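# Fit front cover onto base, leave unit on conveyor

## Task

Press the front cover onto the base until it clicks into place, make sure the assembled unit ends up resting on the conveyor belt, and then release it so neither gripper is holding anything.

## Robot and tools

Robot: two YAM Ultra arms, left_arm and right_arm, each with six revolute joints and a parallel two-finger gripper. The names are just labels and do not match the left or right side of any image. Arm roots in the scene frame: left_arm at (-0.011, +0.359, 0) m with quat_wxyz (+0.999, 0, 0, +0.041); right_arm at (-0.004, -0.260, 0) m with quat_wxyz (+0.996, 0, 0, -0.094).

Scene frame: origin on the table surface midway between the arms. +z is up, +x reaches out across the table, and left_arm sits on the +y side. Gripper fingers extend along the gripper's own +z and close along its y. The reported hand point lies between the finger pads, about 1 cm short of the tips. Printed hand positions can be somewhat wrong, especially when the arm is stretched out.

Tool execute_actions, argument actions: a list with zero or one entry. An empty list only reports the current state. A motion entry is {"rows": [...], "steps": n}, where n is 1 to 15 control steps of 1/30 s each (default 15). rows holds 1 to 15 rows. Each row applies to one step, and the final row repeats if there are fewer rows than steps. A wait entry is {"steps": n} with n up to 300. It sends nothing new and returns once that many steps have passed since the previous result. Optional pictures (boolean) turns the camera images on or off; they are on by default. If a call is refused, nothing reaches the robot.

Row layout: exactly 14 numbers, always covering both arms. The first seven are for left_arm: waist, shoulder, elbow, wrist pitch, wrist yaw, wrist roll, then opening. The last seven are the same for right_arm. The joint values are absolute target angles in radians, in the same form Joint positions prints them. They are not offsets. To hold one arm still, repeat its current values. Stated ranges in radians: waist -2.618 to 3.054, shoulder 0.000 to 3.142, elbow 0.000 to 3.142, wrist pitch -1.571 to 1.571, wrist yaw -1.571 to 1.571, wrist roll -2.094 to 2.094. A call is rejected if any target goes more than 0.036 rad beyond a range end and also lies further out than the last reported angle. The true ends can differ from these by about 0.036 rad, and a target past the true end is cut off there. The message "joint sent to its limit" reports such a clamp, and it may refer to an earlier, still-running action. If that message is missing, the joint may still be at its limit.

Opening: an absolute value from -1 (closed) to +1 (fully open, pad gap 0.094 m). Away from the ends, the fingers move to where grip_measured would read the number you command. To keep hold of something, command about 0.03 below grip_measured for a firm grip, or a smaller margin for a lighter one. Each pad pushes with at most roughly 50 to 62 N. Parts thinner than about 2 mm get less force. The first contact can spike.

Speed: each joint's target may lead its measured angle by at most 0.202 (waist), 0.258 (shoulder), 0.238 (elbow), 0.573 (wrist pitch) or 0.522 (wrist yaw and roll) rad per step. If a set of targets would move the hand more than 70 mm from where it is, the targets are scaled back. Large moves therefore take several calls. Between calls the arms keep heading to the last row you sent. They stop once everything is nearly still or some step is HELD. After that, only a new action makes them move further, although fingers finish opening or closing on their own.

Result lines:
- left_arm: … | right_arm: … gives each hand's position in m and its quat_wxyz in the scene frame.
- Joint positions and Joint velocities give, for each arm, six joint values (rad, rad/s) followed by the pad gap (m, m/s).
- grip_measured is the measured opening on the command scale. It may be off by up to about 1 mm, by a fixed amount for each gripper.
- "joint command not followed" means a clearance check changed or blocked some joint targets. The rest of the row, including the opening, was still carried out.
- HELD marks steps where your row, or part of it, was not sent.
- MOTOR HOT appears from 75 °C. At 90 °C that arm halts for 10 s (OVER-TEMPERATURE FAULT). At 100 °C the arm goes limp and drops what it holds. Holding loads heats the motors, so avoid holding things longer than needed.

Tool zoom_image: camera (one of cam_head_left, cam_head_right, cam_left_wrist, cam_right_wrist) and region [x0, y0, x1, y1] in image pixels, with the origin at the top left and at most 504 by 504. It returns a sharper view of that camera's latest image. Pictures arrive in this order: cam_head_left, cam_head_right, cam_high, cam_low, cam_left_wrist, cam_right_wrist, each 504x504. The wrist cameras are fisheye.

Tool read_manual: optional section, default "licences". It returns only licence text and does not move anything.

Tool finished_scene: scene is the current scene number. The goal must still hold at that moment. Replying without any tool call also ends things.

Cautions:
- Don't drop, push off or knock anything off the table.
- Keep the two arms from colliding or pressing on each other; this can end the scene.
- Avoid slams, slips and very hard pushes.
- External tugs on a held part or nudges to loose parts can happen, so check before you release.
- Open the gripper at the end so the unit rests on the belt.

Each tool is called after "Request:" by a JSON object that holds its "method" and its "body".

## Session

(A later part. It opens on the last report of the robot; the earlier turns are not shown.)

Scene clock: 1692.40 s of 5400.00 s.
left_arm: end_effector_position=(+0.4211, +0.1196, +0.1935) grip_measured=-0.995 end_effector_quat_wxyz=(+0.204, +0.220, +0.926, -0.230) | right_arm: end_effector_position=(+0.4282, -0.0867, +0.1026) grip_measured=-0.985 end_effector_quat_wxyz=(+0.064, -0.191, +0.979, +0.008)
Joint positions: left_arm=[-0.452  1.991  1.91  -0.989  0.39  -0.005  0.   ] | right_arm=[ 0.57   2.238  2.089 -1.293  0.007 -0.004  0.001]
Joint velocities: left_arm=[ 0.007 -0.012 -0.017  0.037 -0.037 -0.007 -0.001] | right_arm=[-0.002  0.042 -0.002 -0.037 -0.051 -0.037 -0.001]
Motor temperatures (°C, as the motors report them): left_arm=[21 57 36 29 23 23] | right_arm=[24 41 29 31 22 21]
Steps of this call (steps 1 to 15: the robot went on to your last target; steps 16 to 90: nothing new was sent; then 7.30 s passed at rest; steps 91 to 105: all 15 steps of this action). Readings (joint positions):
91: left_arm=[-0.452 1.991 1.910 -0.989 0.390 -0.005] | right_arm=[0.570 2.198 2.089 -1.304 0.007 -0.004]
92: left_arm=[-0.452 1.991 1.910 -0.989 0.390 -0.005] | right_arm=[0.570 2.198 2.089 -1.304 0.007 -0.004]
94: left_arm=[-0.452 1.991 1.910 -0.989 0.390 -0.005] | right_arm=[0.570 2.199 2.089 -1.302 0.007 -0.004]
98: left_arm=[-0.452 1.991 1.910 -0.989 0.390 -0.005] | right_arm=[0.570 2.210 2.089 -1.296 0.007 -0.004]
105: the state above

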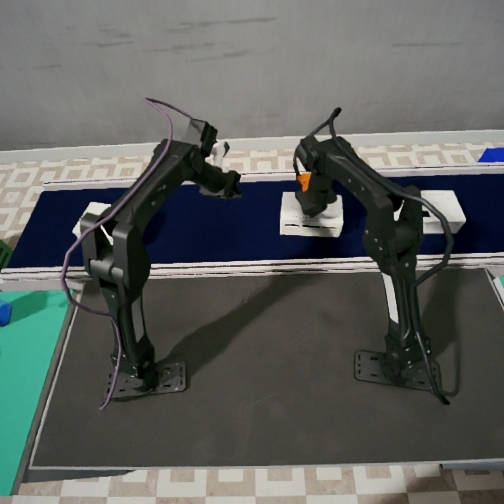

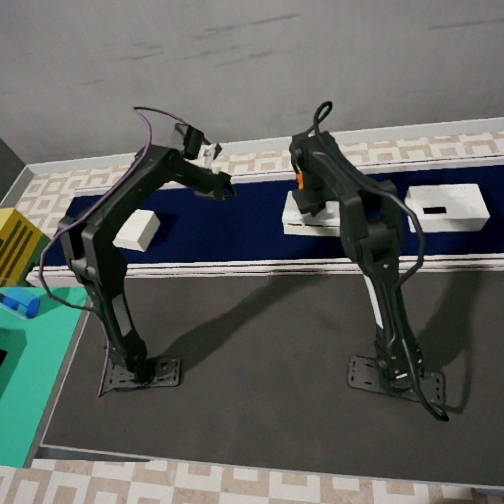

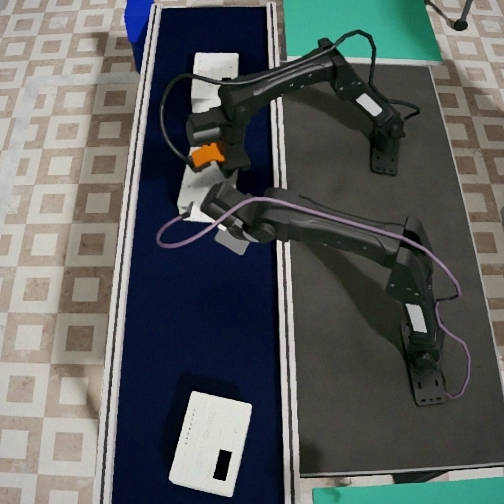

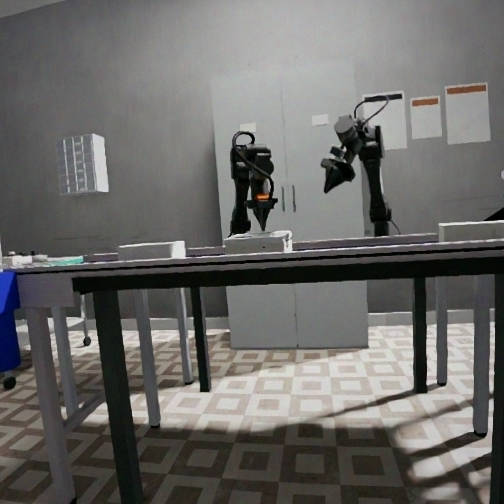

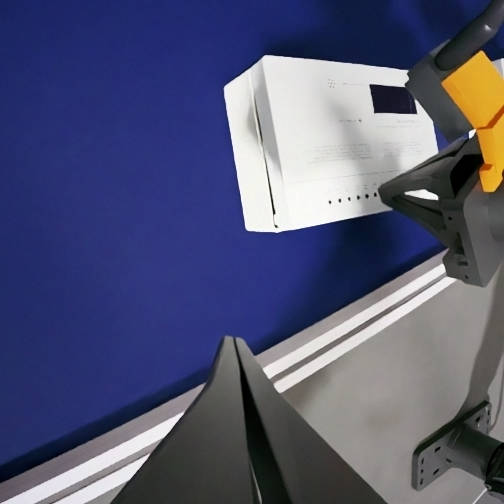

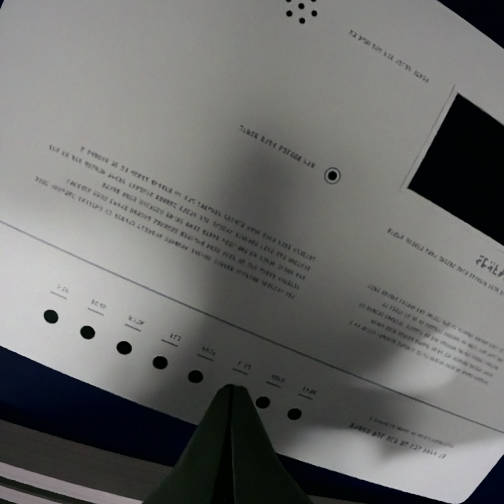

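Now press: ramp q2 up, q3 down.

Request:
{"method": "execute_actions", "body": {"actions": [{"rows": [[-0.46,1.995,1.9,-1.0,0.4,0,-1,0.572,2.25,2.112,-1.285,0,0,-1],[-0.46,1.995,1.9,-1.0,0.4,0,-1,0.572,2.256,2.109,-1.29,0,0,-1],[-0.46,1.995,1.9,-1.0,0.4,0,-1,0.572,2.262,2.106,-1.294,0,0,-1],[-0.46,1.995,1.9,-1.0,0.4,0,-1,0.572,2.268,2.103,-1.298,0,0,-1],[-0.46,1.995,1.9,-1.0,0.4,0,-1,0.572,2.274,2.10,-1.302,0,0,-1],[-0.46,1.995,1.9,-1.0,0.4,0,-1,0.572,2.28,2.097,-1.306,0,0,-1],[-0.46,1.995,1.9,-1.0,0.4,0,-1,0.572,2.286,2.094,-1.31,0,0,-1],[-0.46,1.995,1.9,-1.0,0.4,0,-1,0.572,2.292,2.091,-1.314,0,0,-1],[-0.46,1.995,1.9,-1.0,0.4,0,-1,0.572,2.298,2.088,-1.318,0,0,-1],[-0.46,1.995,1.9,-1.0,0.4,0,-1,0.572,2.304,2.085,-1.322,0,0,-1],[-0.46,1.995,1.9,-1.0,0.4,0,-1,0.572,2.31,2.082,-1.326,0,0,-1],[-0.46,1.995,1.9,-1.0,0.4,0,-1,0.572,2.316,2.079,-1.33,0,0,-1],[-0.46,1.995,1.9,-1.0,0.4,0,-1,0.572,2.322,2.076,-1.334,0,0,-1]], "steps": 15}]}}

Scene clock: 1703.37 s of 5400.00 s.
left_arm: end_effector_position=(+0.4211, +0.1196, +0.1935) grip_measured=-0.995 end_effector_quat_wxyz=(+0.204, +0.220, +0.926, -0.230) | right_arm: end_effector_position=(+0.4275, -0.0865, +0.0963) grip_measured=-0.985 end_effector_quat_wxyz=(+0.056, -0.191, +0.980, +0.008)
Joint positions: left_arm=[-0.452  1.991  1.91  -0.989  0.39  -0.005  0.   ] | right_arm=[ 0.57   2.252  2.089 -1.295  0.005 -0.003  0.001]
Joint velocities: left_arm=[-0.022 -0.007  0.007 -0.022  0.007 -0.007 -0.001] | right_arm=[-0.007 -0.002 -0.007 -0.007 -0.066 -0.051  0.001]
Motor temperatures (°C, as the motors report them): left_arm=[21 57 36 29 23 23] | right_arm=[24 42 30 30 22 21]
Steps of this call (steps 1 to 15: the robot went on to your last target; steps 16 to 90: nothing new was sent; then 7.47 s passed at rest; steps 91 to 105: all 15 steps of this action). Readings (joint positions):
91: left_arm=[-0.452 1.991 1.910 -0.989 0.390 -0.005] | right_arm=[0.570 2.240 2.089 -1.293 0.007 -0.004]
92: left_arm=[-0.452 1.991 1.910 -0.989 0.390 -0.005] | right_arm=[0.570 2.240 2.089 -1.293 0.007 -0.004]
94: left_arm=[-0.452 1.991 1.910 -0.989 0.390 -0.005] | right_arm=[0.570 2.243 2.089 -1.293 0.007 -0.004]
98: left_arm=[-0.452 1.991 1.910 -0.989 0.390 -0.005] | right_arm=[0.570 2.250 2.089 -1.294 0.005 -0.003]
105: the state above

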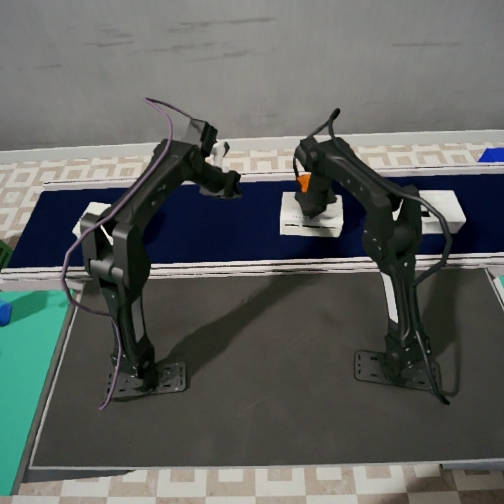

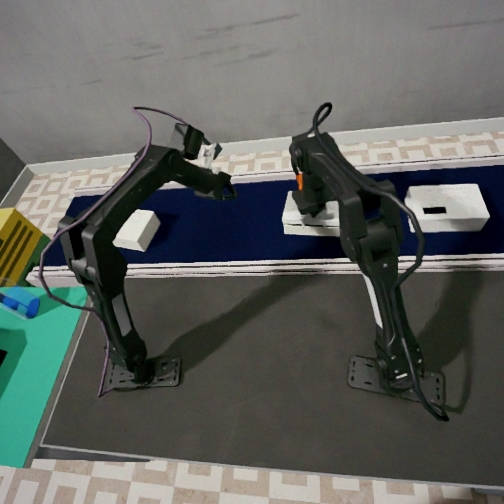

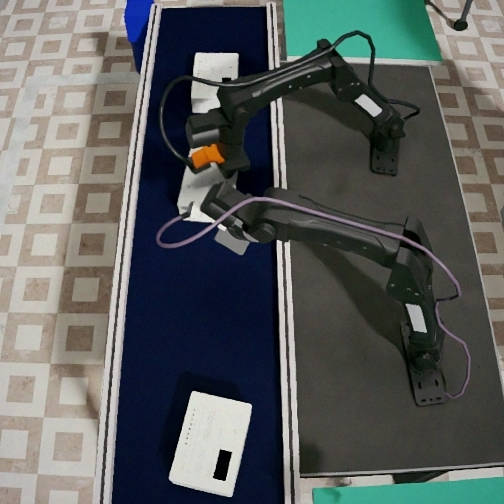

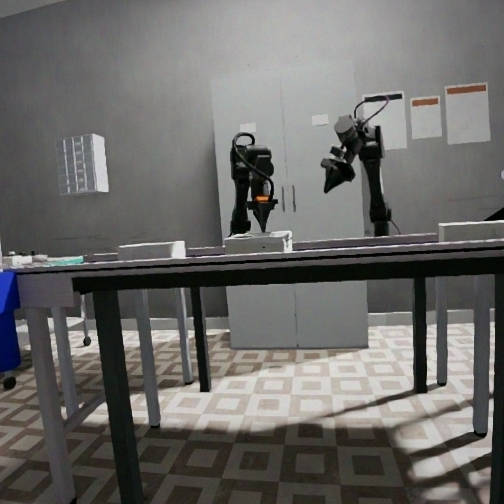

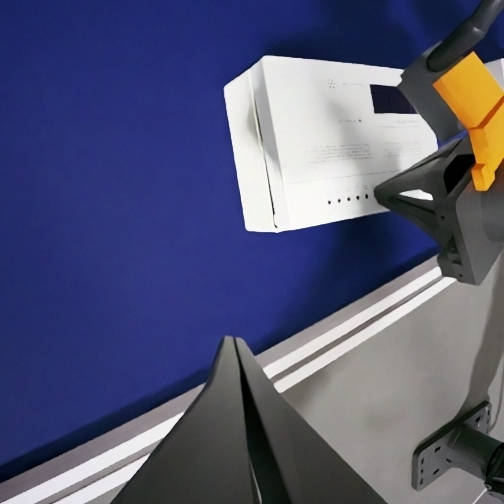

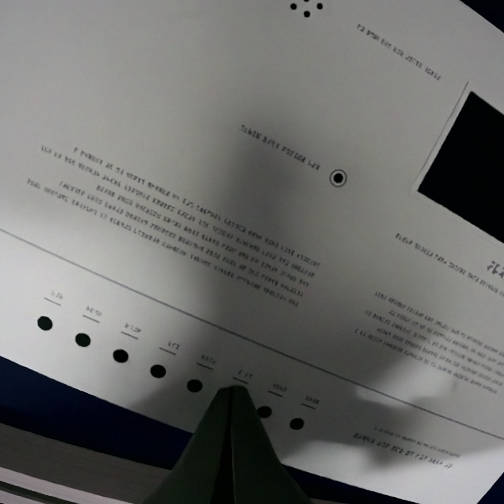

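Request:
{"method": "execute_actions", "body": {"actions": [{"rows": [[-0.46,1.995,1.9,-1.0,0.4,0,-1,0.572,2.322,2.076,-1.334,0,0,-1],[-0.46,1.995,1.9,-1.0,0.4,0,-1,0.572,2.328,2.073,-1.337,0,0,-1],[-0.46,1.995,1.9,-1.0,0.4,0,-1,0.572,2.334,2.07,-1.34,0,0,-1],[-0.46,1.995,1.9,-1.0,0.4,0,-1,0.572,2.34,2.067,-1.343,0,0,-1],[-0.46,1.995,1.9,-1.0,0.4,0,-1,0.572,2.346,2.064,-1.346,0,0,-1],[-0.46,1.995,1.9,-1.0,0.4,0,-1,0.572,2.352,2.061,-1.349,0,0,-1],[-0.46,1.995,1.9,-1.0,0.4,0,-1,0.572,2.358,2.058,-1.352,0,0,-1],[-0.46,1.995,1.9,-1.0,0.4,0,-1,0.572,2.364,2.055,-1.355,0,0,-1],[-0.46,1.995,1.9,-1.0,0.4,0,-1,0.572,2.37,2.052,-1.358,0,0,-1]], "steps": 15}]}}

Scene clock: 1711.90 s of 5400.00 s.
left_arm: end_effector_position=(+0.4211, +0.1196, +0.1935) grip_measured=-0.995 end_effector_quat_wxyz=(+0.204, +0.220, +0.926, -0.230) | right_arm: end_effector_position=(+0.4270, -0.0867, +0.0948) grip_measured=-0.985 end_effector_quat_wxyz=(+0.054, -0.191, +0.980, +0.008)
Joint positions: left_arm=[-0.452  1.991  1.91  -0.989  0.39  -0.005  0.   ] | right_arm=[ 0.57   2.255  2.089 -1.297  0.005 -0.003  0.001]
Joint velocities: left_arm=[ 0.002 -0.012  0.012 -0.007 -0.007 -0.037  0.001] | right_arm=[ 0.022 -0.012  0.002 -0.007  0.037 -0.007 -0.001]
Motor temperatures (°C, as the motors report them): left_arm=[21 56 36 29 23 23] | right_arm=[24 40 29 30 22 21]
Steps of this call (steps 1 to 15: the robot went on to your last target; steps 16 to 90: nothing new was sent; then 5.03 s passed at rest; steps 91 to 105: all 15 steps of this action). Readings (joint positions):
91: left_arm=[-0.452 1.991 1.910 -0.989 0.390 -0.005] | right_arm=[0.570 2.252 2.089 -1.295 0.005 -0.003]
92: left_arm=[-0.452 1.991 1.910 -0.989 0.390 -0.005] | right_arm=[0.570 2.252 2.089 -1.295 0.005 -0.003]
94: left_arm=[-0.452 1.991 1.910 -0.989 0.390 -0.005] | right_arm=[0.570 2.253 2.089 -1.296 0.005 -0.003]
98: left_arm=[-0.452 1.991 1.910 -0.989 0.390 -0.005] | right_arm=[0.570 2.255 2.089 -1.296 0.005 -0.003]
105: the state above

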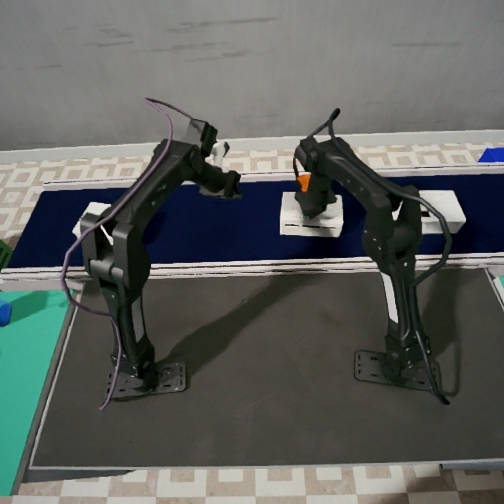

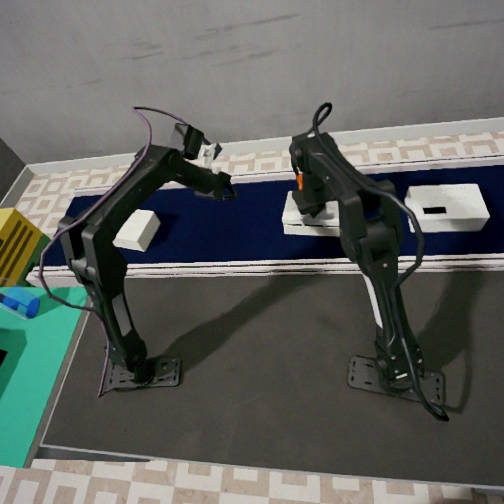

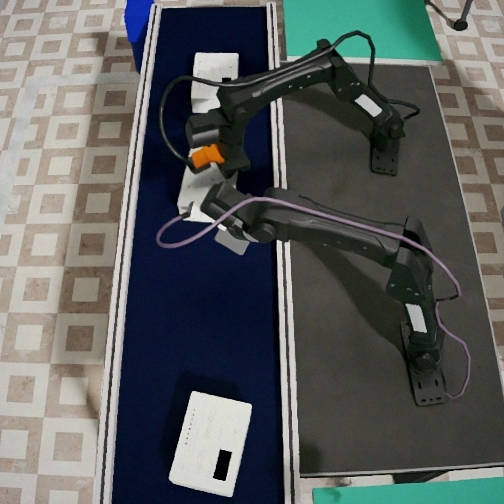

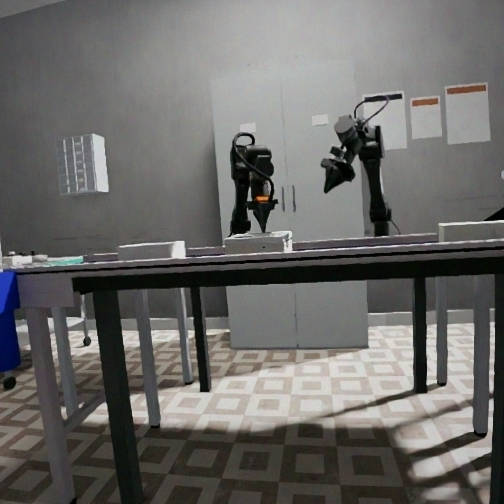

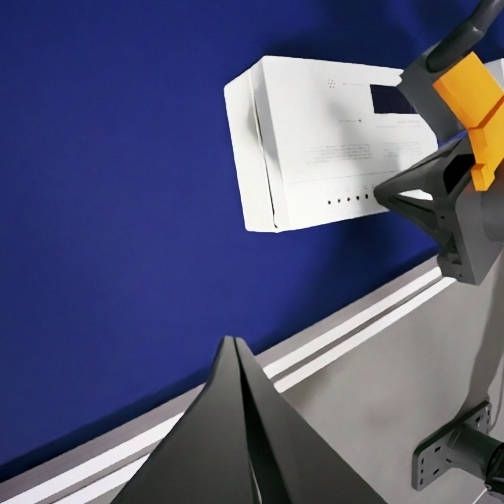

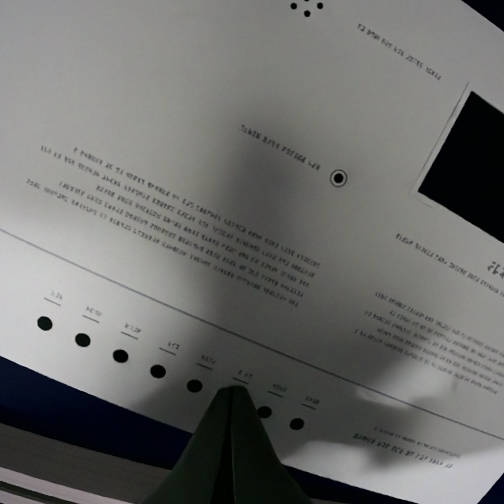

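Request:
{"method": "zoom_image", "body": {"camera": "cam_head_left", "region": [270, 190, 350, 245]}}

Request:
{"method": "zoom_image", "body": {"camera": "cam_low", "region": [220, 215, 300, 260]}}

Region (270, 190, 350, 245) of cam_head_left's 504x504 image, scaled by 6.300, with more detail than that image has; it fills the top 346 rows of this view, and the rest is white.

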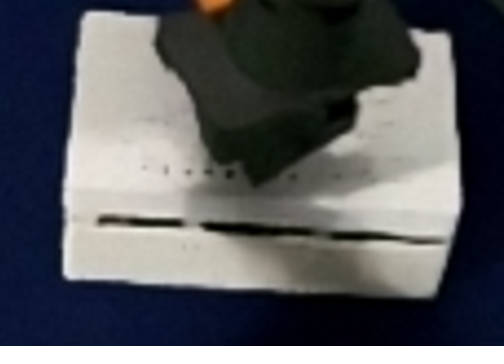

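Region (220, 215, 300, 260) of cam_low's 504x504 image, scaled by 6.300, with more detail than that image has; it fills the top 284 rows of this view, and the rest is white.

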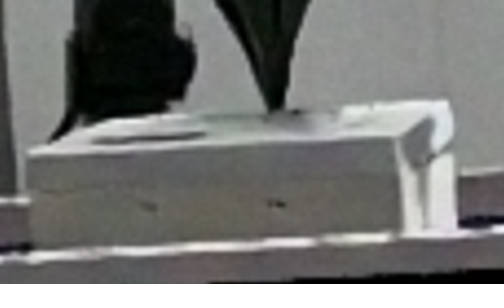

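Request:
{"method": "execute_actions", "body": {"actions": [{"rows": [[-0.46,1.995,1.9,-1.0,0.4,0,-1,0.572,2.34,2.067,-1.34,0,0,-1],[-0.46,1.995,1.9,-1.0,0.4,0,-1,0.572,2.31,2.082,-1.32,0,0,-1],[-0.46,1.995,1.9,-1.0,0.4,0,-1,0.572,2.28,2.097,-1.305,0,0,-1],[-0.46,1.995,1.9,-1.0,0.4,0,-1,0.572,2.25,2.11,-1.295,0,0,-1],[-0.46,1.995,1.9,-1.0,0.4,0,-1,0.572,2.225,2.115,-1.295,0,0,-1],[-0.46,1.995,1.9,-1.0,0.4,0,-1,0.572,2.21,2.115,-1.295,0,0,-1],[-0.46,1.995,1.9,-1.0,0.4,0,-1,0.572,2.2,2.115,-1.295,0,0,-1],[-0.46,1.995,1.9,-1.0,0.4,0,-1,0.572,2.19,2.115,-1.295,0,0,-1],[-0.46,1.995,1.9,-1.0,0.4,0,-1,0.572,2.19,2.115,-1.295,0,0,-1],[-0.46,1.995,1.9,-1.0,0.4,0,-1,0.572,2.19,2.115,-1.295,0,0,-1],[-0.46,1.995,1.9,-1.0,0.4,0,-1,0.56,2.19,2.115,-1.31,0,0,-1],[-0.46,1.995,1.9,-1.0,0.4,0,-1,0.545,2.19,2.115,-1.325,0,0,-1],[-0.46,1.995,1.9,-1.0,0.4,0,-1,0.53,2.19,2.115,-1.34,0,0,-1],[-0.46,1.995,1.9,-1.0,0.4,0,-1,0.515,2.19,2.115,-1.35,0,0,-1],[-0.46,1.995,1.9,-1.0,0.4,0,-1,0.503,2.19,2.115,-1.355,0,0,-1]], "steps": 15}], "pictures": false}}

Request:
{"method": "execute_actions", "body": {"actions": [{"steps": 15}]}}

Scene clock: 1737.77 s of 5400.00 s.
left_arm: end_effector_position=(+0.4211, +0.1196, +0.1935) grip_measured=-0.995 end_effector_quat_wxyz=(+0.204, +0.220, +0.926, -0.230) | right_arm: end_effector_position=(+0.4281, -0.0959, +0.1145) grip_measured=-0.985 end_effector_quat_wxyz=(+0.068, -0.181, +0.981, +0.011)
Joint positions: left_arm=[-0.452  1.991  1.91  -0.989  0.39  -0.005  0.   ] | right_arm=[ 0.55   2.214  2.097 -1.315  0.002 -0.003  0.001]
Joint velocities: left_arm=[-0.017 -0.002 -0.027 -0.066  0.022 -0.007  0.   ] | right_arm=[-0.32  -0.037 -0.002 -0.125 -0.037  0.095 -0.001]
Motor temperatures (°C, as the motors report them): left_arm=[21 56 36 29 23 23] | right_arm=[24 37 28 29 22 21]
Steps of this call (steps 1 to 15: the robot went on to your last target; steps 16 to 90: nothing new was sent; then 22.37 s passed at rest; steps 91 to 105: all 15 steps of this action). Readings (joint positions):
91: left_arm=[-0.452 1.991 1.910 -0.989 0.390 -0.005] | right_arm=[0.570 2.255 2.090 -1.297 0.005 -0.003]
92: left_arm=[-0.452 1.991 1.910 -0.989 0.390 -0.005] | right_arm=[0.570 2.255 2.093 -1.298 0.005 -0.003]
94: left_arm=[-0.452 1.991 1.910 -0.989 0.390 -0.005] | right_arm=[0.570 2.253 2.097 -1.299 0.005 -0.003]
98: left_arm=[-0.452 1.991 1.910 -0.989 0.390 -0.005] | right_arm=[0.570 2.245 2.097 -1.299 0.005 -0.003]
105: the state above

Scene clock: 1738.27 s of 5400.00 s.
left_arm: end_effector_position=(+0.4211, +0.1196, +0.1935) grip_measured=-0.995 end_effector_quat_wxyz=(+0.204, +0.220, +0.926, -0.230) | right_arm: end_effector_position=(+0.4296, -0.1209, +0.1139) grip_measured=-0.985 end_effector_quat_wxyz=(+0.055, -0.155, +0.986, +0.008)
Joint positions: left_arm=[-0.452  1.991  1.91  -0.989  0.39  -0.005  0.   ] | right_arm=[ 0.497  2.214  2.097 -1.343  0.001 -0.003  0.001]
Joint velocities: left_arm=[-0.007  0.002 -0.012  0.007  0.007 -0.037  0.001] | right_arm=[-0.012 -0.002  0.007 -0.081  0.007 -0.007 -0.   ]
Motor temperatures (°C, as the motors report them): left_arm=[21 56 36 29 23 23] | right_arm=[24 37 28 29 22 21]
Steps of this call (steps 1 to 15: the robot went on to your last target). Readings (joint positions):
1: left_arm=[-0.452 1.991 1.910 -0.989 0.390 -0.005] | right_arm=[0.538 2.214 2.097 -1.321 0.001 -0.003]
2: left_arm=[-0.452 1.991 1.910 -0.989 0.390 -0.005] | right_arm=[0.525 2.214 2.097 -1.326 0.001 -0.003]
4: left_arm=[-0.452 1.991 1.910 -0.989 0.390 -0.005] | right_arm=[0.505 2.214 2.097 -1.333 0.001 -0.003]
8: left_arm=[-0.452 1.991 1.910 -0.989 0.390 -0.005] | right_arm=[0.494 2.214 2.097 -1.340 0.001 -0.003]
15: the state above

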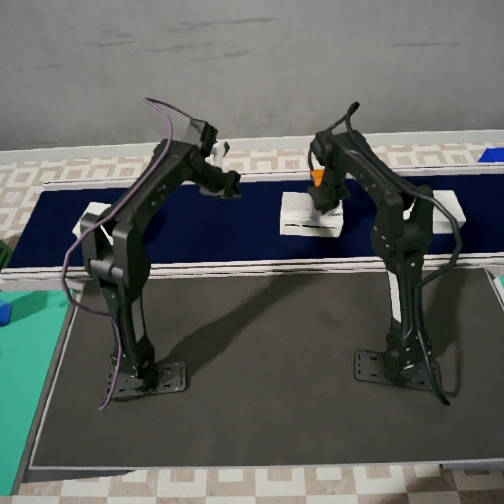

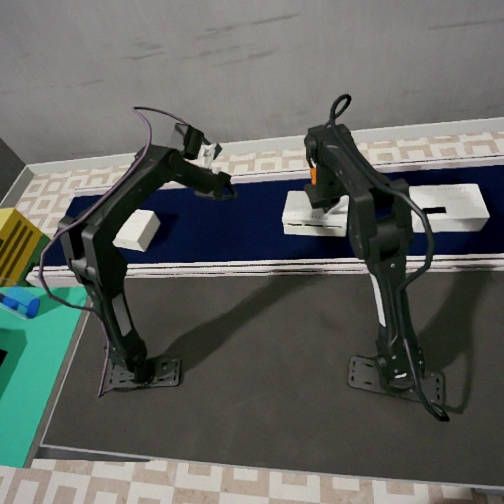

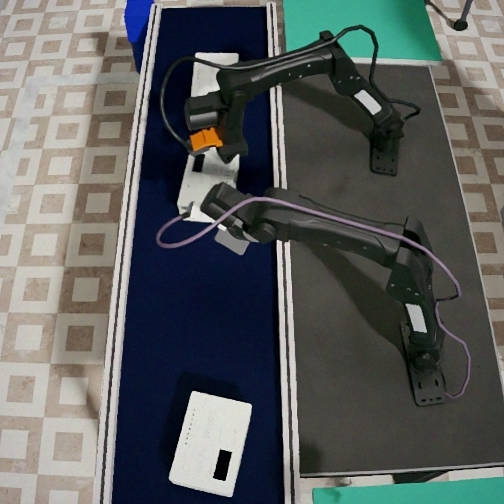

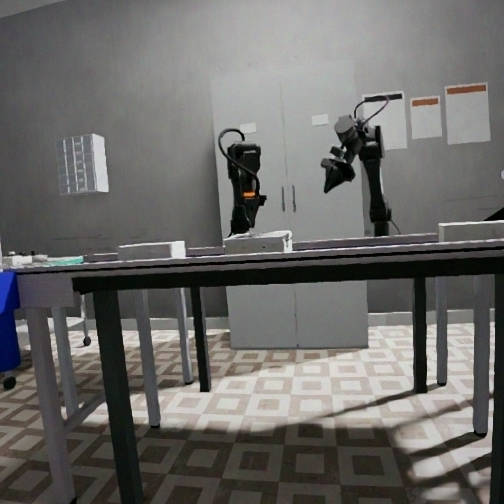

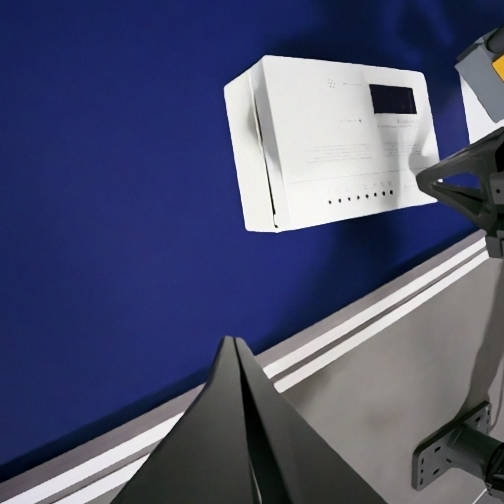

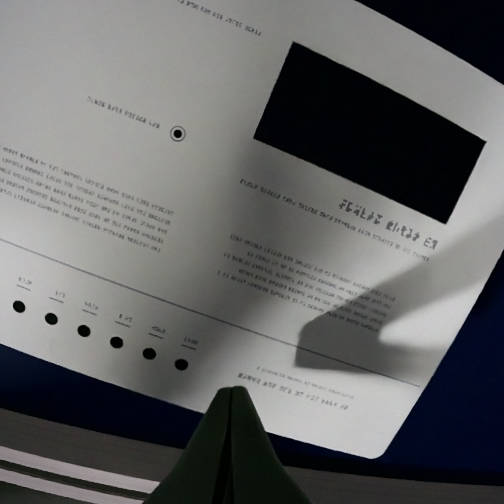

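Request:
{"method": "execute_actions", "body": {"actions": [{"rows": [[-0.46,1.995,1.9,-1.0,0.4,0,-1,0.497,2.22,2.115,-1.345,0,0,-1],[-0.46,1.995,1.9,-1.0,0.4,0,-1,0.497,2.232,2.115,-1.345,0,0,-1],[-0.46,1.995,1.9,-1.0,0.4,0,-1,0.497,2.236,2.115,-1.345,0,0,-1],[-0.46,1.995,1.9,-1.0,0.4,0,-1,0.497,2.24,2.115,-1.345,0,0,-1],[-0.46,1.995,1.9,-1.0,0.4,0,-1,0.497,2.244,2.115,-1.345,0,0,-1],[-0.46,1.995,1.9,-1.0,0.4,0,-1,0.497,2.248,2.115,-1.345,0,0,-1],[-0.46,1.995,1.9,-1.0,0.4,0,-1,0.497,2.252,2.115,-1.345,0,0,-1],[-0.46,1.995,1.9,-1.0,0.4,0,-1,0.497,2.256,2.115,-1.345,0,0,-1],[-0.46,1.995,1.9,-1.0,0.4,0,-1,0.497,2.26,2.115,-1.345,0,0,-1],[-0.46,1.995,1.9,-1.0,0.4,0,-1,0.497,2.266,2.113,-1.345,0,0,-1],[-0.46,1.995,1.9,-1.0,0.4,0,-1,0.497,2.274,2.11,-1.345,0,0,-1],[-0.46,1.995,1.9,-1.0,0.4,0,-1,0.497,2.282,2.107,-1.345,0,0,-1],[-0.46,1.995,1.9,-1.0,0.4,0,-1,0.497,2.29,2.104,-1.345,0,0,-1],[-0.46,1.995,1.9,-1.0,0.4,0,-1,0.497,2.298,2.10,-1.345,0,0,-1],[-0.46,1.995,1.9,-1.0,0.4,0,-1,0.497,2.306,2.097,-1.345,0,0,-1]], "steps": 15}], "pictures": false}}

Request:
{"method": "execute_actions", "body": {"actions": [{"rows": [[-0.46,1.995,1.9,-1.0,0.4,0,-1,0.497,2.312,2.095,-1.335,0,0,-1],[-0.46,1.995,1.9,-1.0,0.4,0,-1,0.496,2.318,2.093,-1.325,0,0,-1],[-0.46,1.995,1.9,-1.0,0.4,0,-1,0.495,2.324,2.091,-1.315,0,0,-1],[-0.46,1.995,1.9,-1.0,0.4,0,-1,0.494,2.33,2.089,-1.305,0,0,-1],[-0.46,1.995,1.9,-1.0,0.4,0,-1,0.493,2.336,2.087,-1.295,0,0,-1],[-0.46,1.995,1.9,-1.0,0.4,0,-1,0.492,2.342,2.085,-1.285,0,0,-1],[-0.46,1.995,1.9,-1.0,0.4,0,-1,0.491,2.348,2.083,-1.275,0,0,-1],[-0.46,1.995,1.9,-1.0,0.4,0,-1,0.49,2.354,2.081,-1.265,0,0,-1],[-0.46,1.995,1.9,-1.0,0.4,0,-1,0.489,2.36,2.079,-1.255,0,0,-1],[-0.46,1.995,1.9,-1.0,0.4,0,-1,0.488,2.36,2.079,-1.245,0,0,-1]], "steps": 15}]}}

Scene clock: 1759.70 s of 5400.00 s.
left_arm: end_effector_position=(+0.4211, +0.1196, +0.1935) grip_measured=-0.995 end_effector_quat_wxyz=(+0.204, +0.220, +0.926, -0.230) | right_arm: end_effector_position=(+0.4291, -0.1211, +0.0962) grip_measured=-0.985 end_effector_quat_wxyz=(+0.034, -0.155, +0.987, +0.005)
Joint positions: left_arm=[-0.452  1.991  1.91  -0.989  0.39  -0.005  0.   ] | right_arm=[ 0.497  2.256  2.099 -1.345  0.001 -0.003  0.001]
Joint velocities: left_arm=[ 0.017  0.007  0.012 -0.066  0.037  0.051  0.   ] | right_arm=[ 0.017 -0.007 -0.012  0.022  0.022  0.051 -0.001]
Motor temperatures (°C, as the motors report them): left_arm=[21 56 35 29 23 23] | right_arm=[24 43 29 29 22 21]
Steps of this call (steps 1 to 15: the robot went on to your last target; steps 16 to 90: nothing new was sent; then 17.93 s passed at rest; steps 91 to 105: all 15 steps of this action). Readings (joint positions):
91: left_arm=[-0.452 1.991 1.910 -0.989 0.390 -0.005] | right_arm=[0.497 2.214 2.097 -1.344 0.001 -0.003]
92: left_arm=[-0.452 1.991 1.910 -0.989 0.390 -0.005] | right_arm=[0.497 2.214 2.097 -1.344 0.001 -0.003]
94: left_arm=[-0.452 1.991 1.910 -0.989 0.390 -0.005] | right_arm=[0.497 2.216 2.097 -1.344 0.001 -0.003]
98: left_arm=[-0.452 1.991 1.910 -0.989 0.390 -0.005] | right_arm=[0.497 2.234 2.097 -1.344 0.001 -0.003]
105: the state above

Scene clock: 1760.20 s of 5400.00 s.
left_arm: end_effector_position=(+0.4211, +0.1196, +0.1935) grip_measured=-0.995 end_effector_quat_wxyz=(+0.204, +0.220, +0.926, -0.230) | right_arm: end_effector_position=(+0.4295, -0.1212, +0.0947) grip_measured=-0.985 end_effector_quat_wxyz=(+0.033, -0.155, +0.987, +0.005)
Joint positions: left_arm=[-0.452  1.991  1.91  -0.989  0.39  -0.005  0.   ] | right_arm=[ 0.496  2.259  2.099 -1.343  0.001 -0.003  0.001]
Joint velocities: left_arm=[-0.012 -0.002 -0.007 -0.022 -0.022 -0.007  0.001] | right_arm=[-0.007 -0.007 -0.007 -0.007 -0.007 -0.007 -0.001]
Motor temperatures (°C, as the motors report them): left_arm=[21 56 35 29 23 23] | right_arm=[24 43 29 29 22 21]
Steps of this call (steps 1 to 15: all 15 steps of this action). Readings (joint positions):
1: left_arm=[-0.452 1.991 1.910 -0.989 0.390 -0.005] | right_arm=[0.497 2.256 2.099 -1.345 0.001 -0.003]
2: left_arm=[-0.452 1.991 1.910 -0.989 0.390 -0.005] | right_arm=[0.497 2.257 2.099 -1.345 0.001 -0.003]
4: left_arm=[-0.452 1.991 1.910 -0.989 0.390 -0.005] | right_arm=[0.497 2.257 2.099 -1.344 0.001 -0.003]
8: left_arm=[-0.452 1.991 1.910 -0.989 0.390 -0.005] | right_arm=[0.497 2.259 2.099 -1.344 0.001 -0.003]
15: the state above

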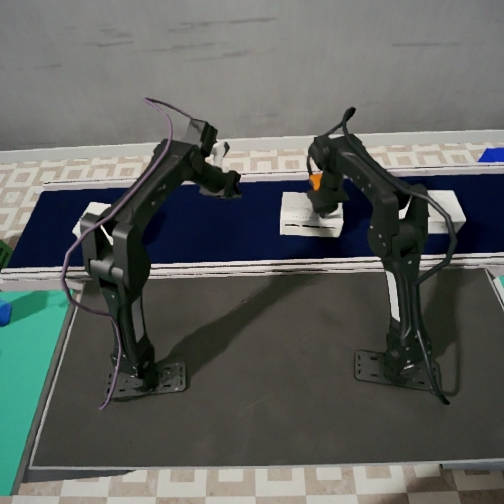

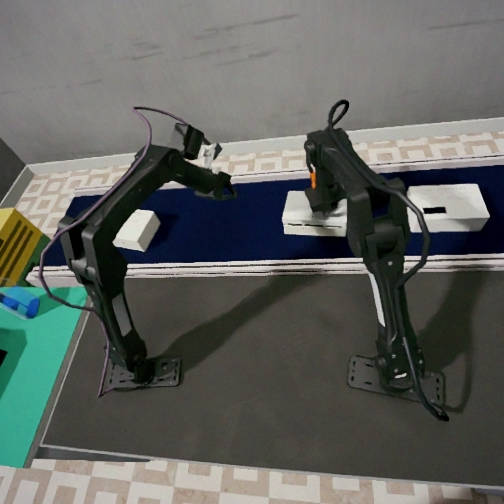

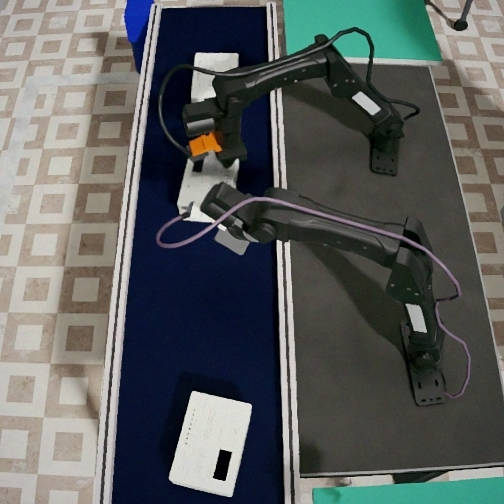

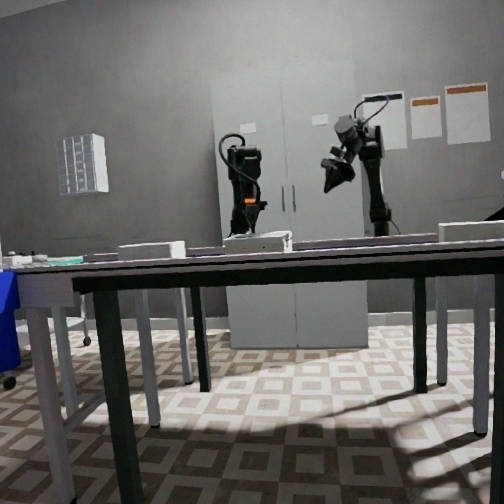

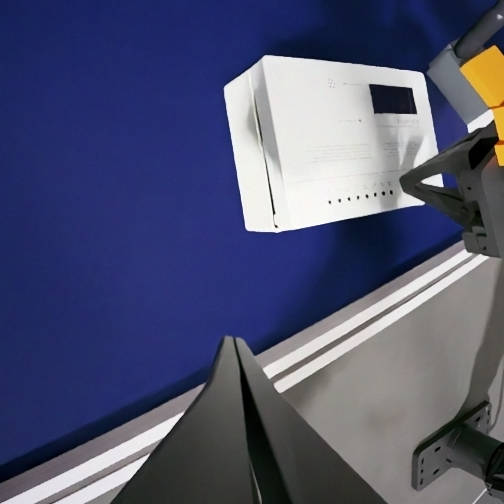

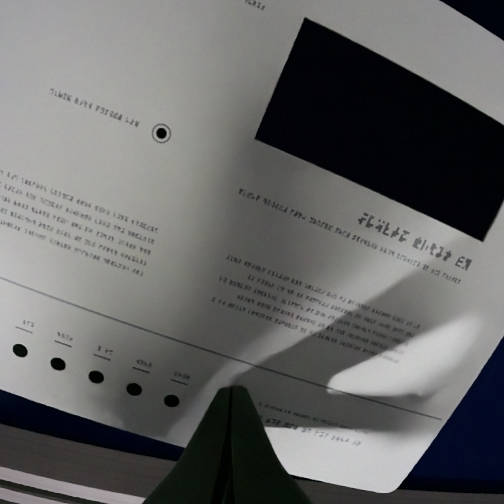

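Request:
{"method": "execute_actions", "body": {"actions": [{"rows": [[-0.46,1.995,1.9,-1.0,0.4,0,-1,0.49,2.33,2.09,-1.28,0,0,-1],[-0.46,1.995,1.9,-1.0,0.4,0,-1,0.493,2.30,2.10,-1.31,0,0,-1],[-0.46,1.995,1.9,-1.0,0.4,0,-1,0.496,2.27,2.105,-1.335,0,0,-1],[-0.46,1.995,1.9,-1.0,0.4,0,-1,0.496,2.245,2.105,-1.345,0,0,-1],[-0.46,1.995,1.9,-1.0,0.4,0,-1,0.496,2.225,2.105,-1.345,0,0,-1],[-0.46,1.995,1.9,-1.0,0.4,0,-1,0.496,2.21,2.105,-1.345,0,0,-1],[-0.46,1.995,1.9,-1.0,0.4,0,-1,0.496,2.195,2.105,-1.345,0,0,-1],[-0.46,1.995,1.9,-1.0,0.4,0,-1,0.496,2.185,2.105,-1.345,0,0,-1],[-0.46,1.995,1.9,-1.0,0.4,0,-1,0.496,2.175,2.105,-1.345,0,0,-1],[-0.46,1.995,1.9,-1.0,0.4,0,-1,0.496,2.165,2.09,-1.345,0,0,-1],[-0.46,1.995,1.9,-1.0,0.4,0,-1,0.492,2.15,2.06,-1.34,0,0,-1],[-0.46,1.995,1.9,-1.0,0.4,0,-1,0.488,2.135,2.03,-1.335,0,0,-1],[-0.46,1.995,1.9,-1.0,0.4,0,-1,0.484,2.12,2.0,-1.33,0,0,-1],[-0.46,1.995,1.9,-1.0,0.4,0,-1,0.48,2.105,1.97,-1.323,0,0,-1],[-0.46,1.995,1.9,-1.0,0.4,0,-1,0.475,2.09,1.945,-1.316,0,0,-1]], "steps": 15}], "pictures": false}}

Request:
{"method": "execute_actions", "body": {"actions": [{"rows": [[-0.46,1.995,1.9,-1.0,0.4,0,-1,0.47,2.075,1.92,-1.31,0,0,-1],[-0.46,1.995,1.9,-1.0,0.4,0,-1,0.466,2.06,1.895,-1.305,0,0,-1],[-0.46,1.995,1.9,-1.0,0.4,0,-1,0.462,2.046,1.87,-1.30,0,0,-1]], "steps": 15}]}}

Scene clock: 1789.60 s of 5400.00 s.
left_arm: end_effector_position=(+0.4211, +0.1196, +0.1935) grip_measured=-0.995 end_effector_quat_wxyz=(+0.204, +0.220, +0.926, -0.230) | right_arm: end_effector_position=(+0.4142, -0.1274, +0.1220) grip_measured=-0.985 end_effector_quat_wxyz=(+0.054, -0.154, +0.987, +0.008)
Joint positions: left_arm=[-0.452  1.991  1.91  -0.989  0.39  -0.005  0.   ] | right_arm=[ 0.493  2.137  2.006 -1.331  0.001 -0.003  0.001]
Joint velocities: left_arm=[-0.002 -0.012  0.012 -0.037 -0.007  0.007  0.   ] | right_arm=[-0.066 -0.579 -0.755 -0.066 -0.037  0.066 -0.001]
Motor temperatures (°C, as the motors report them): left_arm=[21 55 35 29 23 23] | right_arm=[24 38 28 30 22 21]
Steps of this call (steps 1 to 15: the robot went on to your last target; steps 16 to 90: nothing new was sent; then 25.90 s passed at rest; steps 91 to 105: all 15 steps of this action). Readings (joint positions):
91: left_arm=[-0.452 1.991 1.910 -0.989 0.390 -0.005] | right_arm=[0.496 2.259 2.099 -1.344 0.001 -0.003]
92: left_arm=[-0.452 1.991 1.910 -0.989 0.390 -0.005] | right_arm=[0.496 2.259 2.101 -1.345 0.001 -0.003]
94: left_arm=[-0.452 1.991 1.910 -0.989 0.390 -0.005] | right_arm=[0.496 2.256 2.102 -1.346 0.001 -0.003]
98: left_arm=[-0.452 1.991 1.910 -0.989 0.390 -0.005] | right_arm=[0.496 2.246 2.102 -1.346 0.001 -0.003]
105: the state above

Scene clock: 1790.10 s of 5400.00 s.
left_arm: end_effector_position=(+0.4211, +0.1196, +0.1935) grip_measured=-0.995 end_effector_quat_wxyz=(+0.204, +0.220, +0.926, -0.230) | right_arm: end_effector_position=(+0.3940, -0.1466, +0.1145) grip_measured=-0.985 end_effector_quat_wxyz=(+0.032, -0.139, +0.990, +0.004)
Joint positions: left_arm=[-0.452  1.991  1.91  -0.989  0.39  -0.005  0.   ] | right_arm=[ 0.464  2.071  1.88  -1.315  0.001 -0.003  0.001]
Joint velocities: left_arm=[ 0.002 -0.007 -0.002  0.051  0.022 -0.037 -0.001] | right_arm=[-0.022 -0.007 -0.002  0.037 -0.022 -0.022  0.   ]
Motor temperatures (°C, as the motors report them): left_arm=[21 55 35 29 23 23] | right_arm=[24 38 28 30 22 21]
Steps of this call (steps 1 to 15: all 15 steps of this action). Readings (joint positions):
1: left_arm=[-0.452 1.991 1.910 -0.989 0.390 -0.005] | right_arm=[0.490 2.119 1.980 -1.329 0.001 -0.003]
2: left_arm=[-0.452 1.991 1.910 -0.989 0.390 -0.005] | right_arm=[0.487 2.103 1.954 -1.327 0.001 -0.003]
4: left_arm=[-0.452 1.991 1.910 -0.989 0.390 -0.005] | right_arm=[0.476 2.078 1.907 -1.324 0.001 -0.003]
8: left_arm=[-0.452 1.991 1.910 -0.989 0.390 -0.005] | right_arm=[0.464 2.071 1.881 -1.322 0.001 -0.003]
15: the state above

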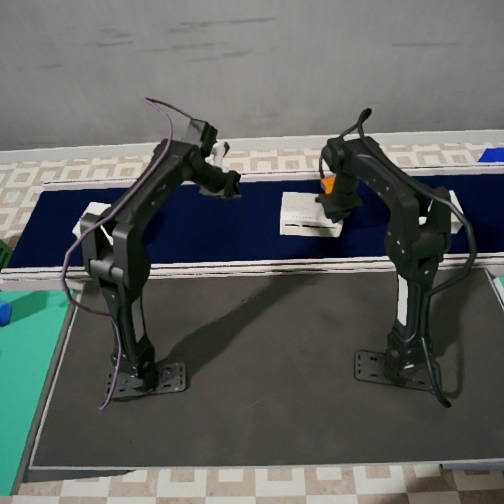

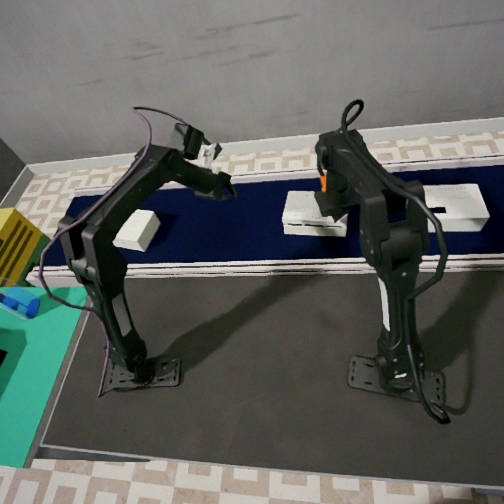

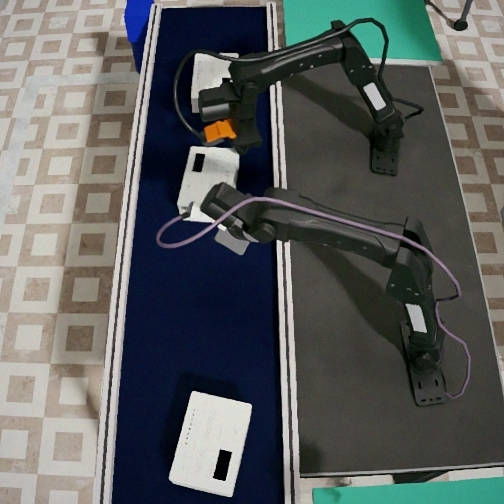

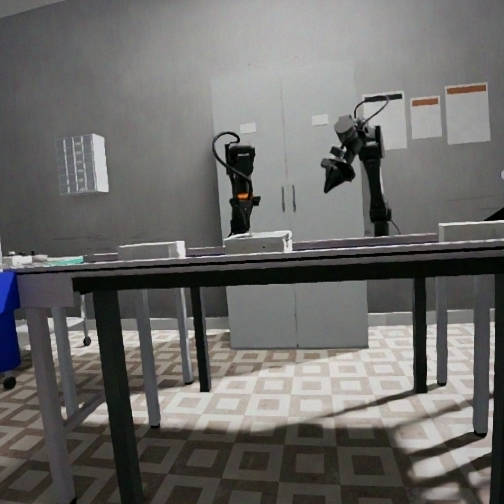

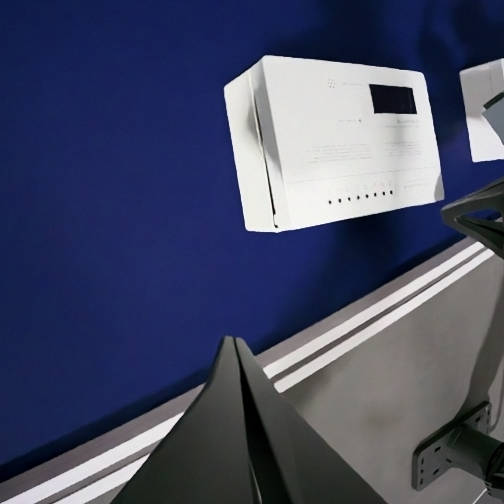

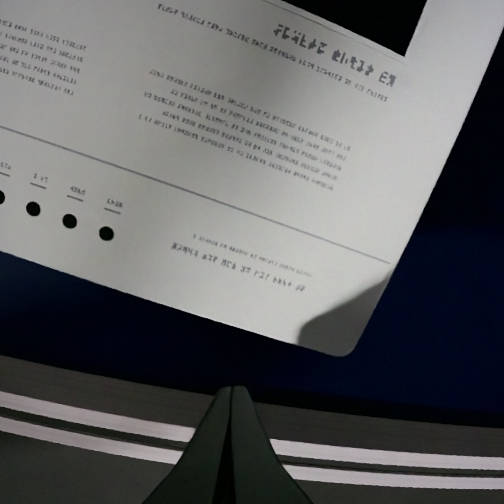

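Request:
{"method": "execute_actions", "body": {"actions": [{"rows": [[-0.46,1.995,1.9,-1.0,0.4,0,-1,0.462,2.075,1.87,-1.31,0,0,-1],[-0.46,1.995,1.9,-1.0,0.4,0,-1,0.462,2.09,1.87,-1.31,0,0,-1],[-0.46,1.995,1.9,-1.0,0.4,0,-1,0.462,2.095,1.87,-1.31,0,0,-1],[-0.46,1.995,1.9,-1.0,0.4,0,-1,0.462,2.10,1.87,-1.31,0,0,-1],[-0.46,1.995,1.9,-1.0,0.4,0,-1,0.462,2.105,1.87,-1.31,0,0,-1],[-0.46,1.995,1.9,-1.0,0.4,0,-1,0.462,2.11,1.87,-1.31,0,0,-1],[-0.46,1.995,1.9,-1.0,0.4,0,-1,0.462,2.115,1.87,-1.31,0,0,-1],[-0.46,1.995,1.9,-1.0,0.4,0,-1,0.462,2.12,1.87,-1.31,0,0,-1],[-0.46,1.995,1.9,-1.0,0.4,0,-1,0.462,2.125,1.87,-1.31,0,0,-1],[-0.46,1.995,1.9,-1.0,0.4,0,-1,0.462,2.13,1.87,-1.31,0,0,-1],[-0.46,1.995,1.9,-1.0,0.4,0,-1,0.462,2.133,1.87,-1.31,0,0,-1]], "steps": 15}]}}

Scene clock: 1799.50 s of 5400.00 s.
left_arm: end_effector_position=(+0.4211, +0.1196, +0.1935) grip_measured=-0.995 end_effector_quat_wxyz=(+0.204, +0.220, +0.926, -0.230) | right_arm: end_effector_position=(+0.3935, -0.1468, +0.0903) grip_measured=-0.985 end_effector_quat_wxyz=(+0.002, -0.139, +0.990, -0.000)
Joint positions: left_arm=[-0.452  1.991  1.91  -0.989  0.39  -0.005  0.   ] | right_arm=[ 0.464  2.133  1.88  -1.313  0.001 -0.003  0.001]
Joint velocities: left_arm=[-0.002 -0.017 -0.002  0.022  0.022 -0.051  0.   ] | right_arm=[ 0.022  0.027 -0.012  0.007  0.095 -0.051 -0.001]
Motor temperatures (°C, as the motors report them): left_arm=[21 55 35 29 23 23] | right_arm=[24 41 28 29 22 21]
Steps of this call (steps 1 to 15: the robot went on to your last target; steps 16 to 90: nothing new was sent; then 5.90 s passed at rest; steps 91 to 105: all 15 steps of this action). Readings (joint positions):
91: left_arm=[-0.452 1.991 1.910 -0.989 0.390 -0.005] | right_arm=[0.464 2.071 1.880 -1.313 0.001 -0.003]
92: left_arm=[-0.452 1.991 1.910 -0.989 0.390 -0.005] | right_arm=[0.464 2.071 1.880 -1.313 0.001 -0.003]
94: left_arm=[-0.452 1.991 1.910 -0.989 0.390 -0.005] | right_arm=[0.464 2.074 1.880 -1.313 0.001 -0.003]
98: left_arm=[-0.452 1.991 1.910 -0.989 0.390 -0.005] | right_arm=[0.464 2.095 1.880 -1.313 0.001 -0.003]
105: the state above

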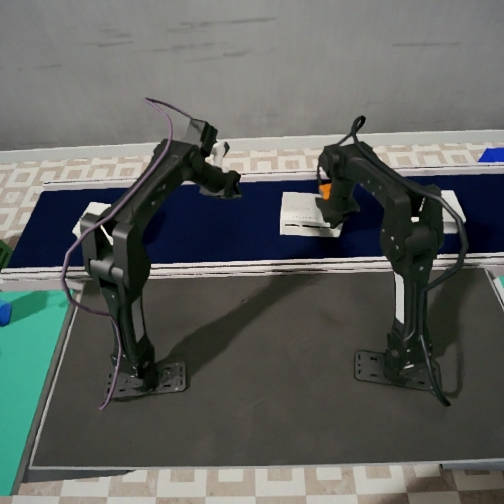

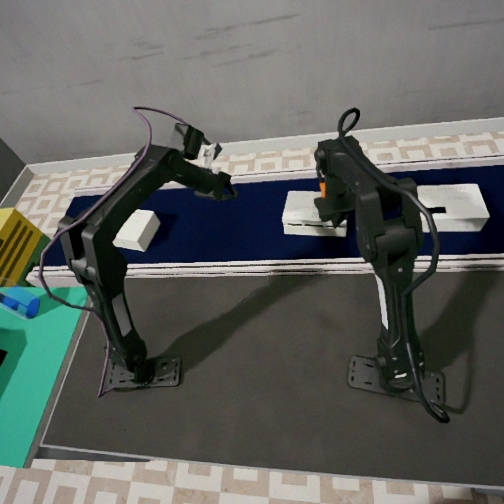

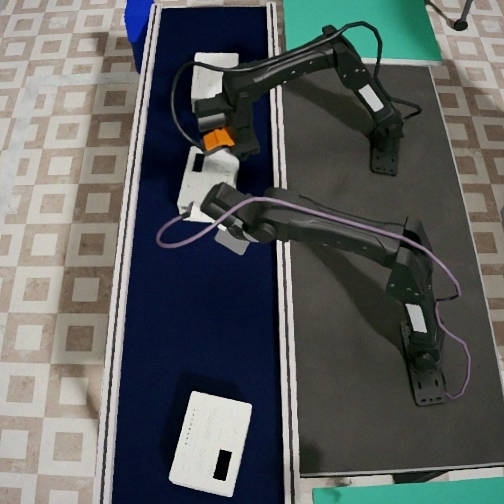

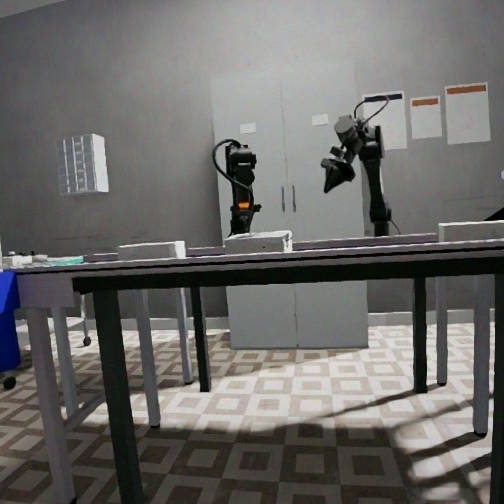

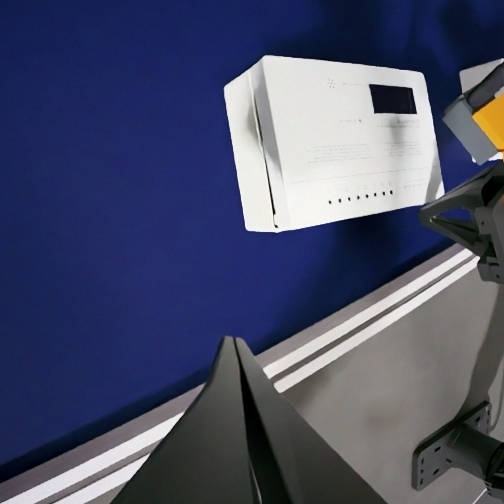

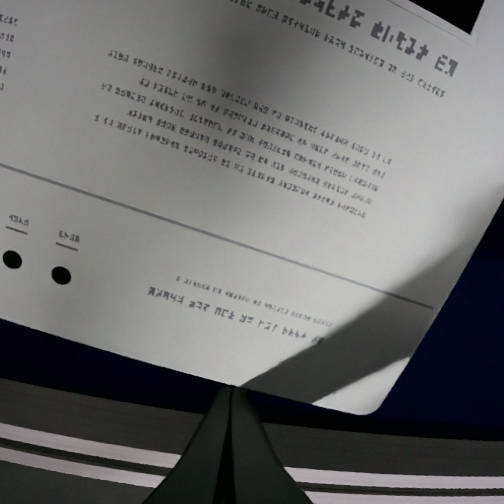

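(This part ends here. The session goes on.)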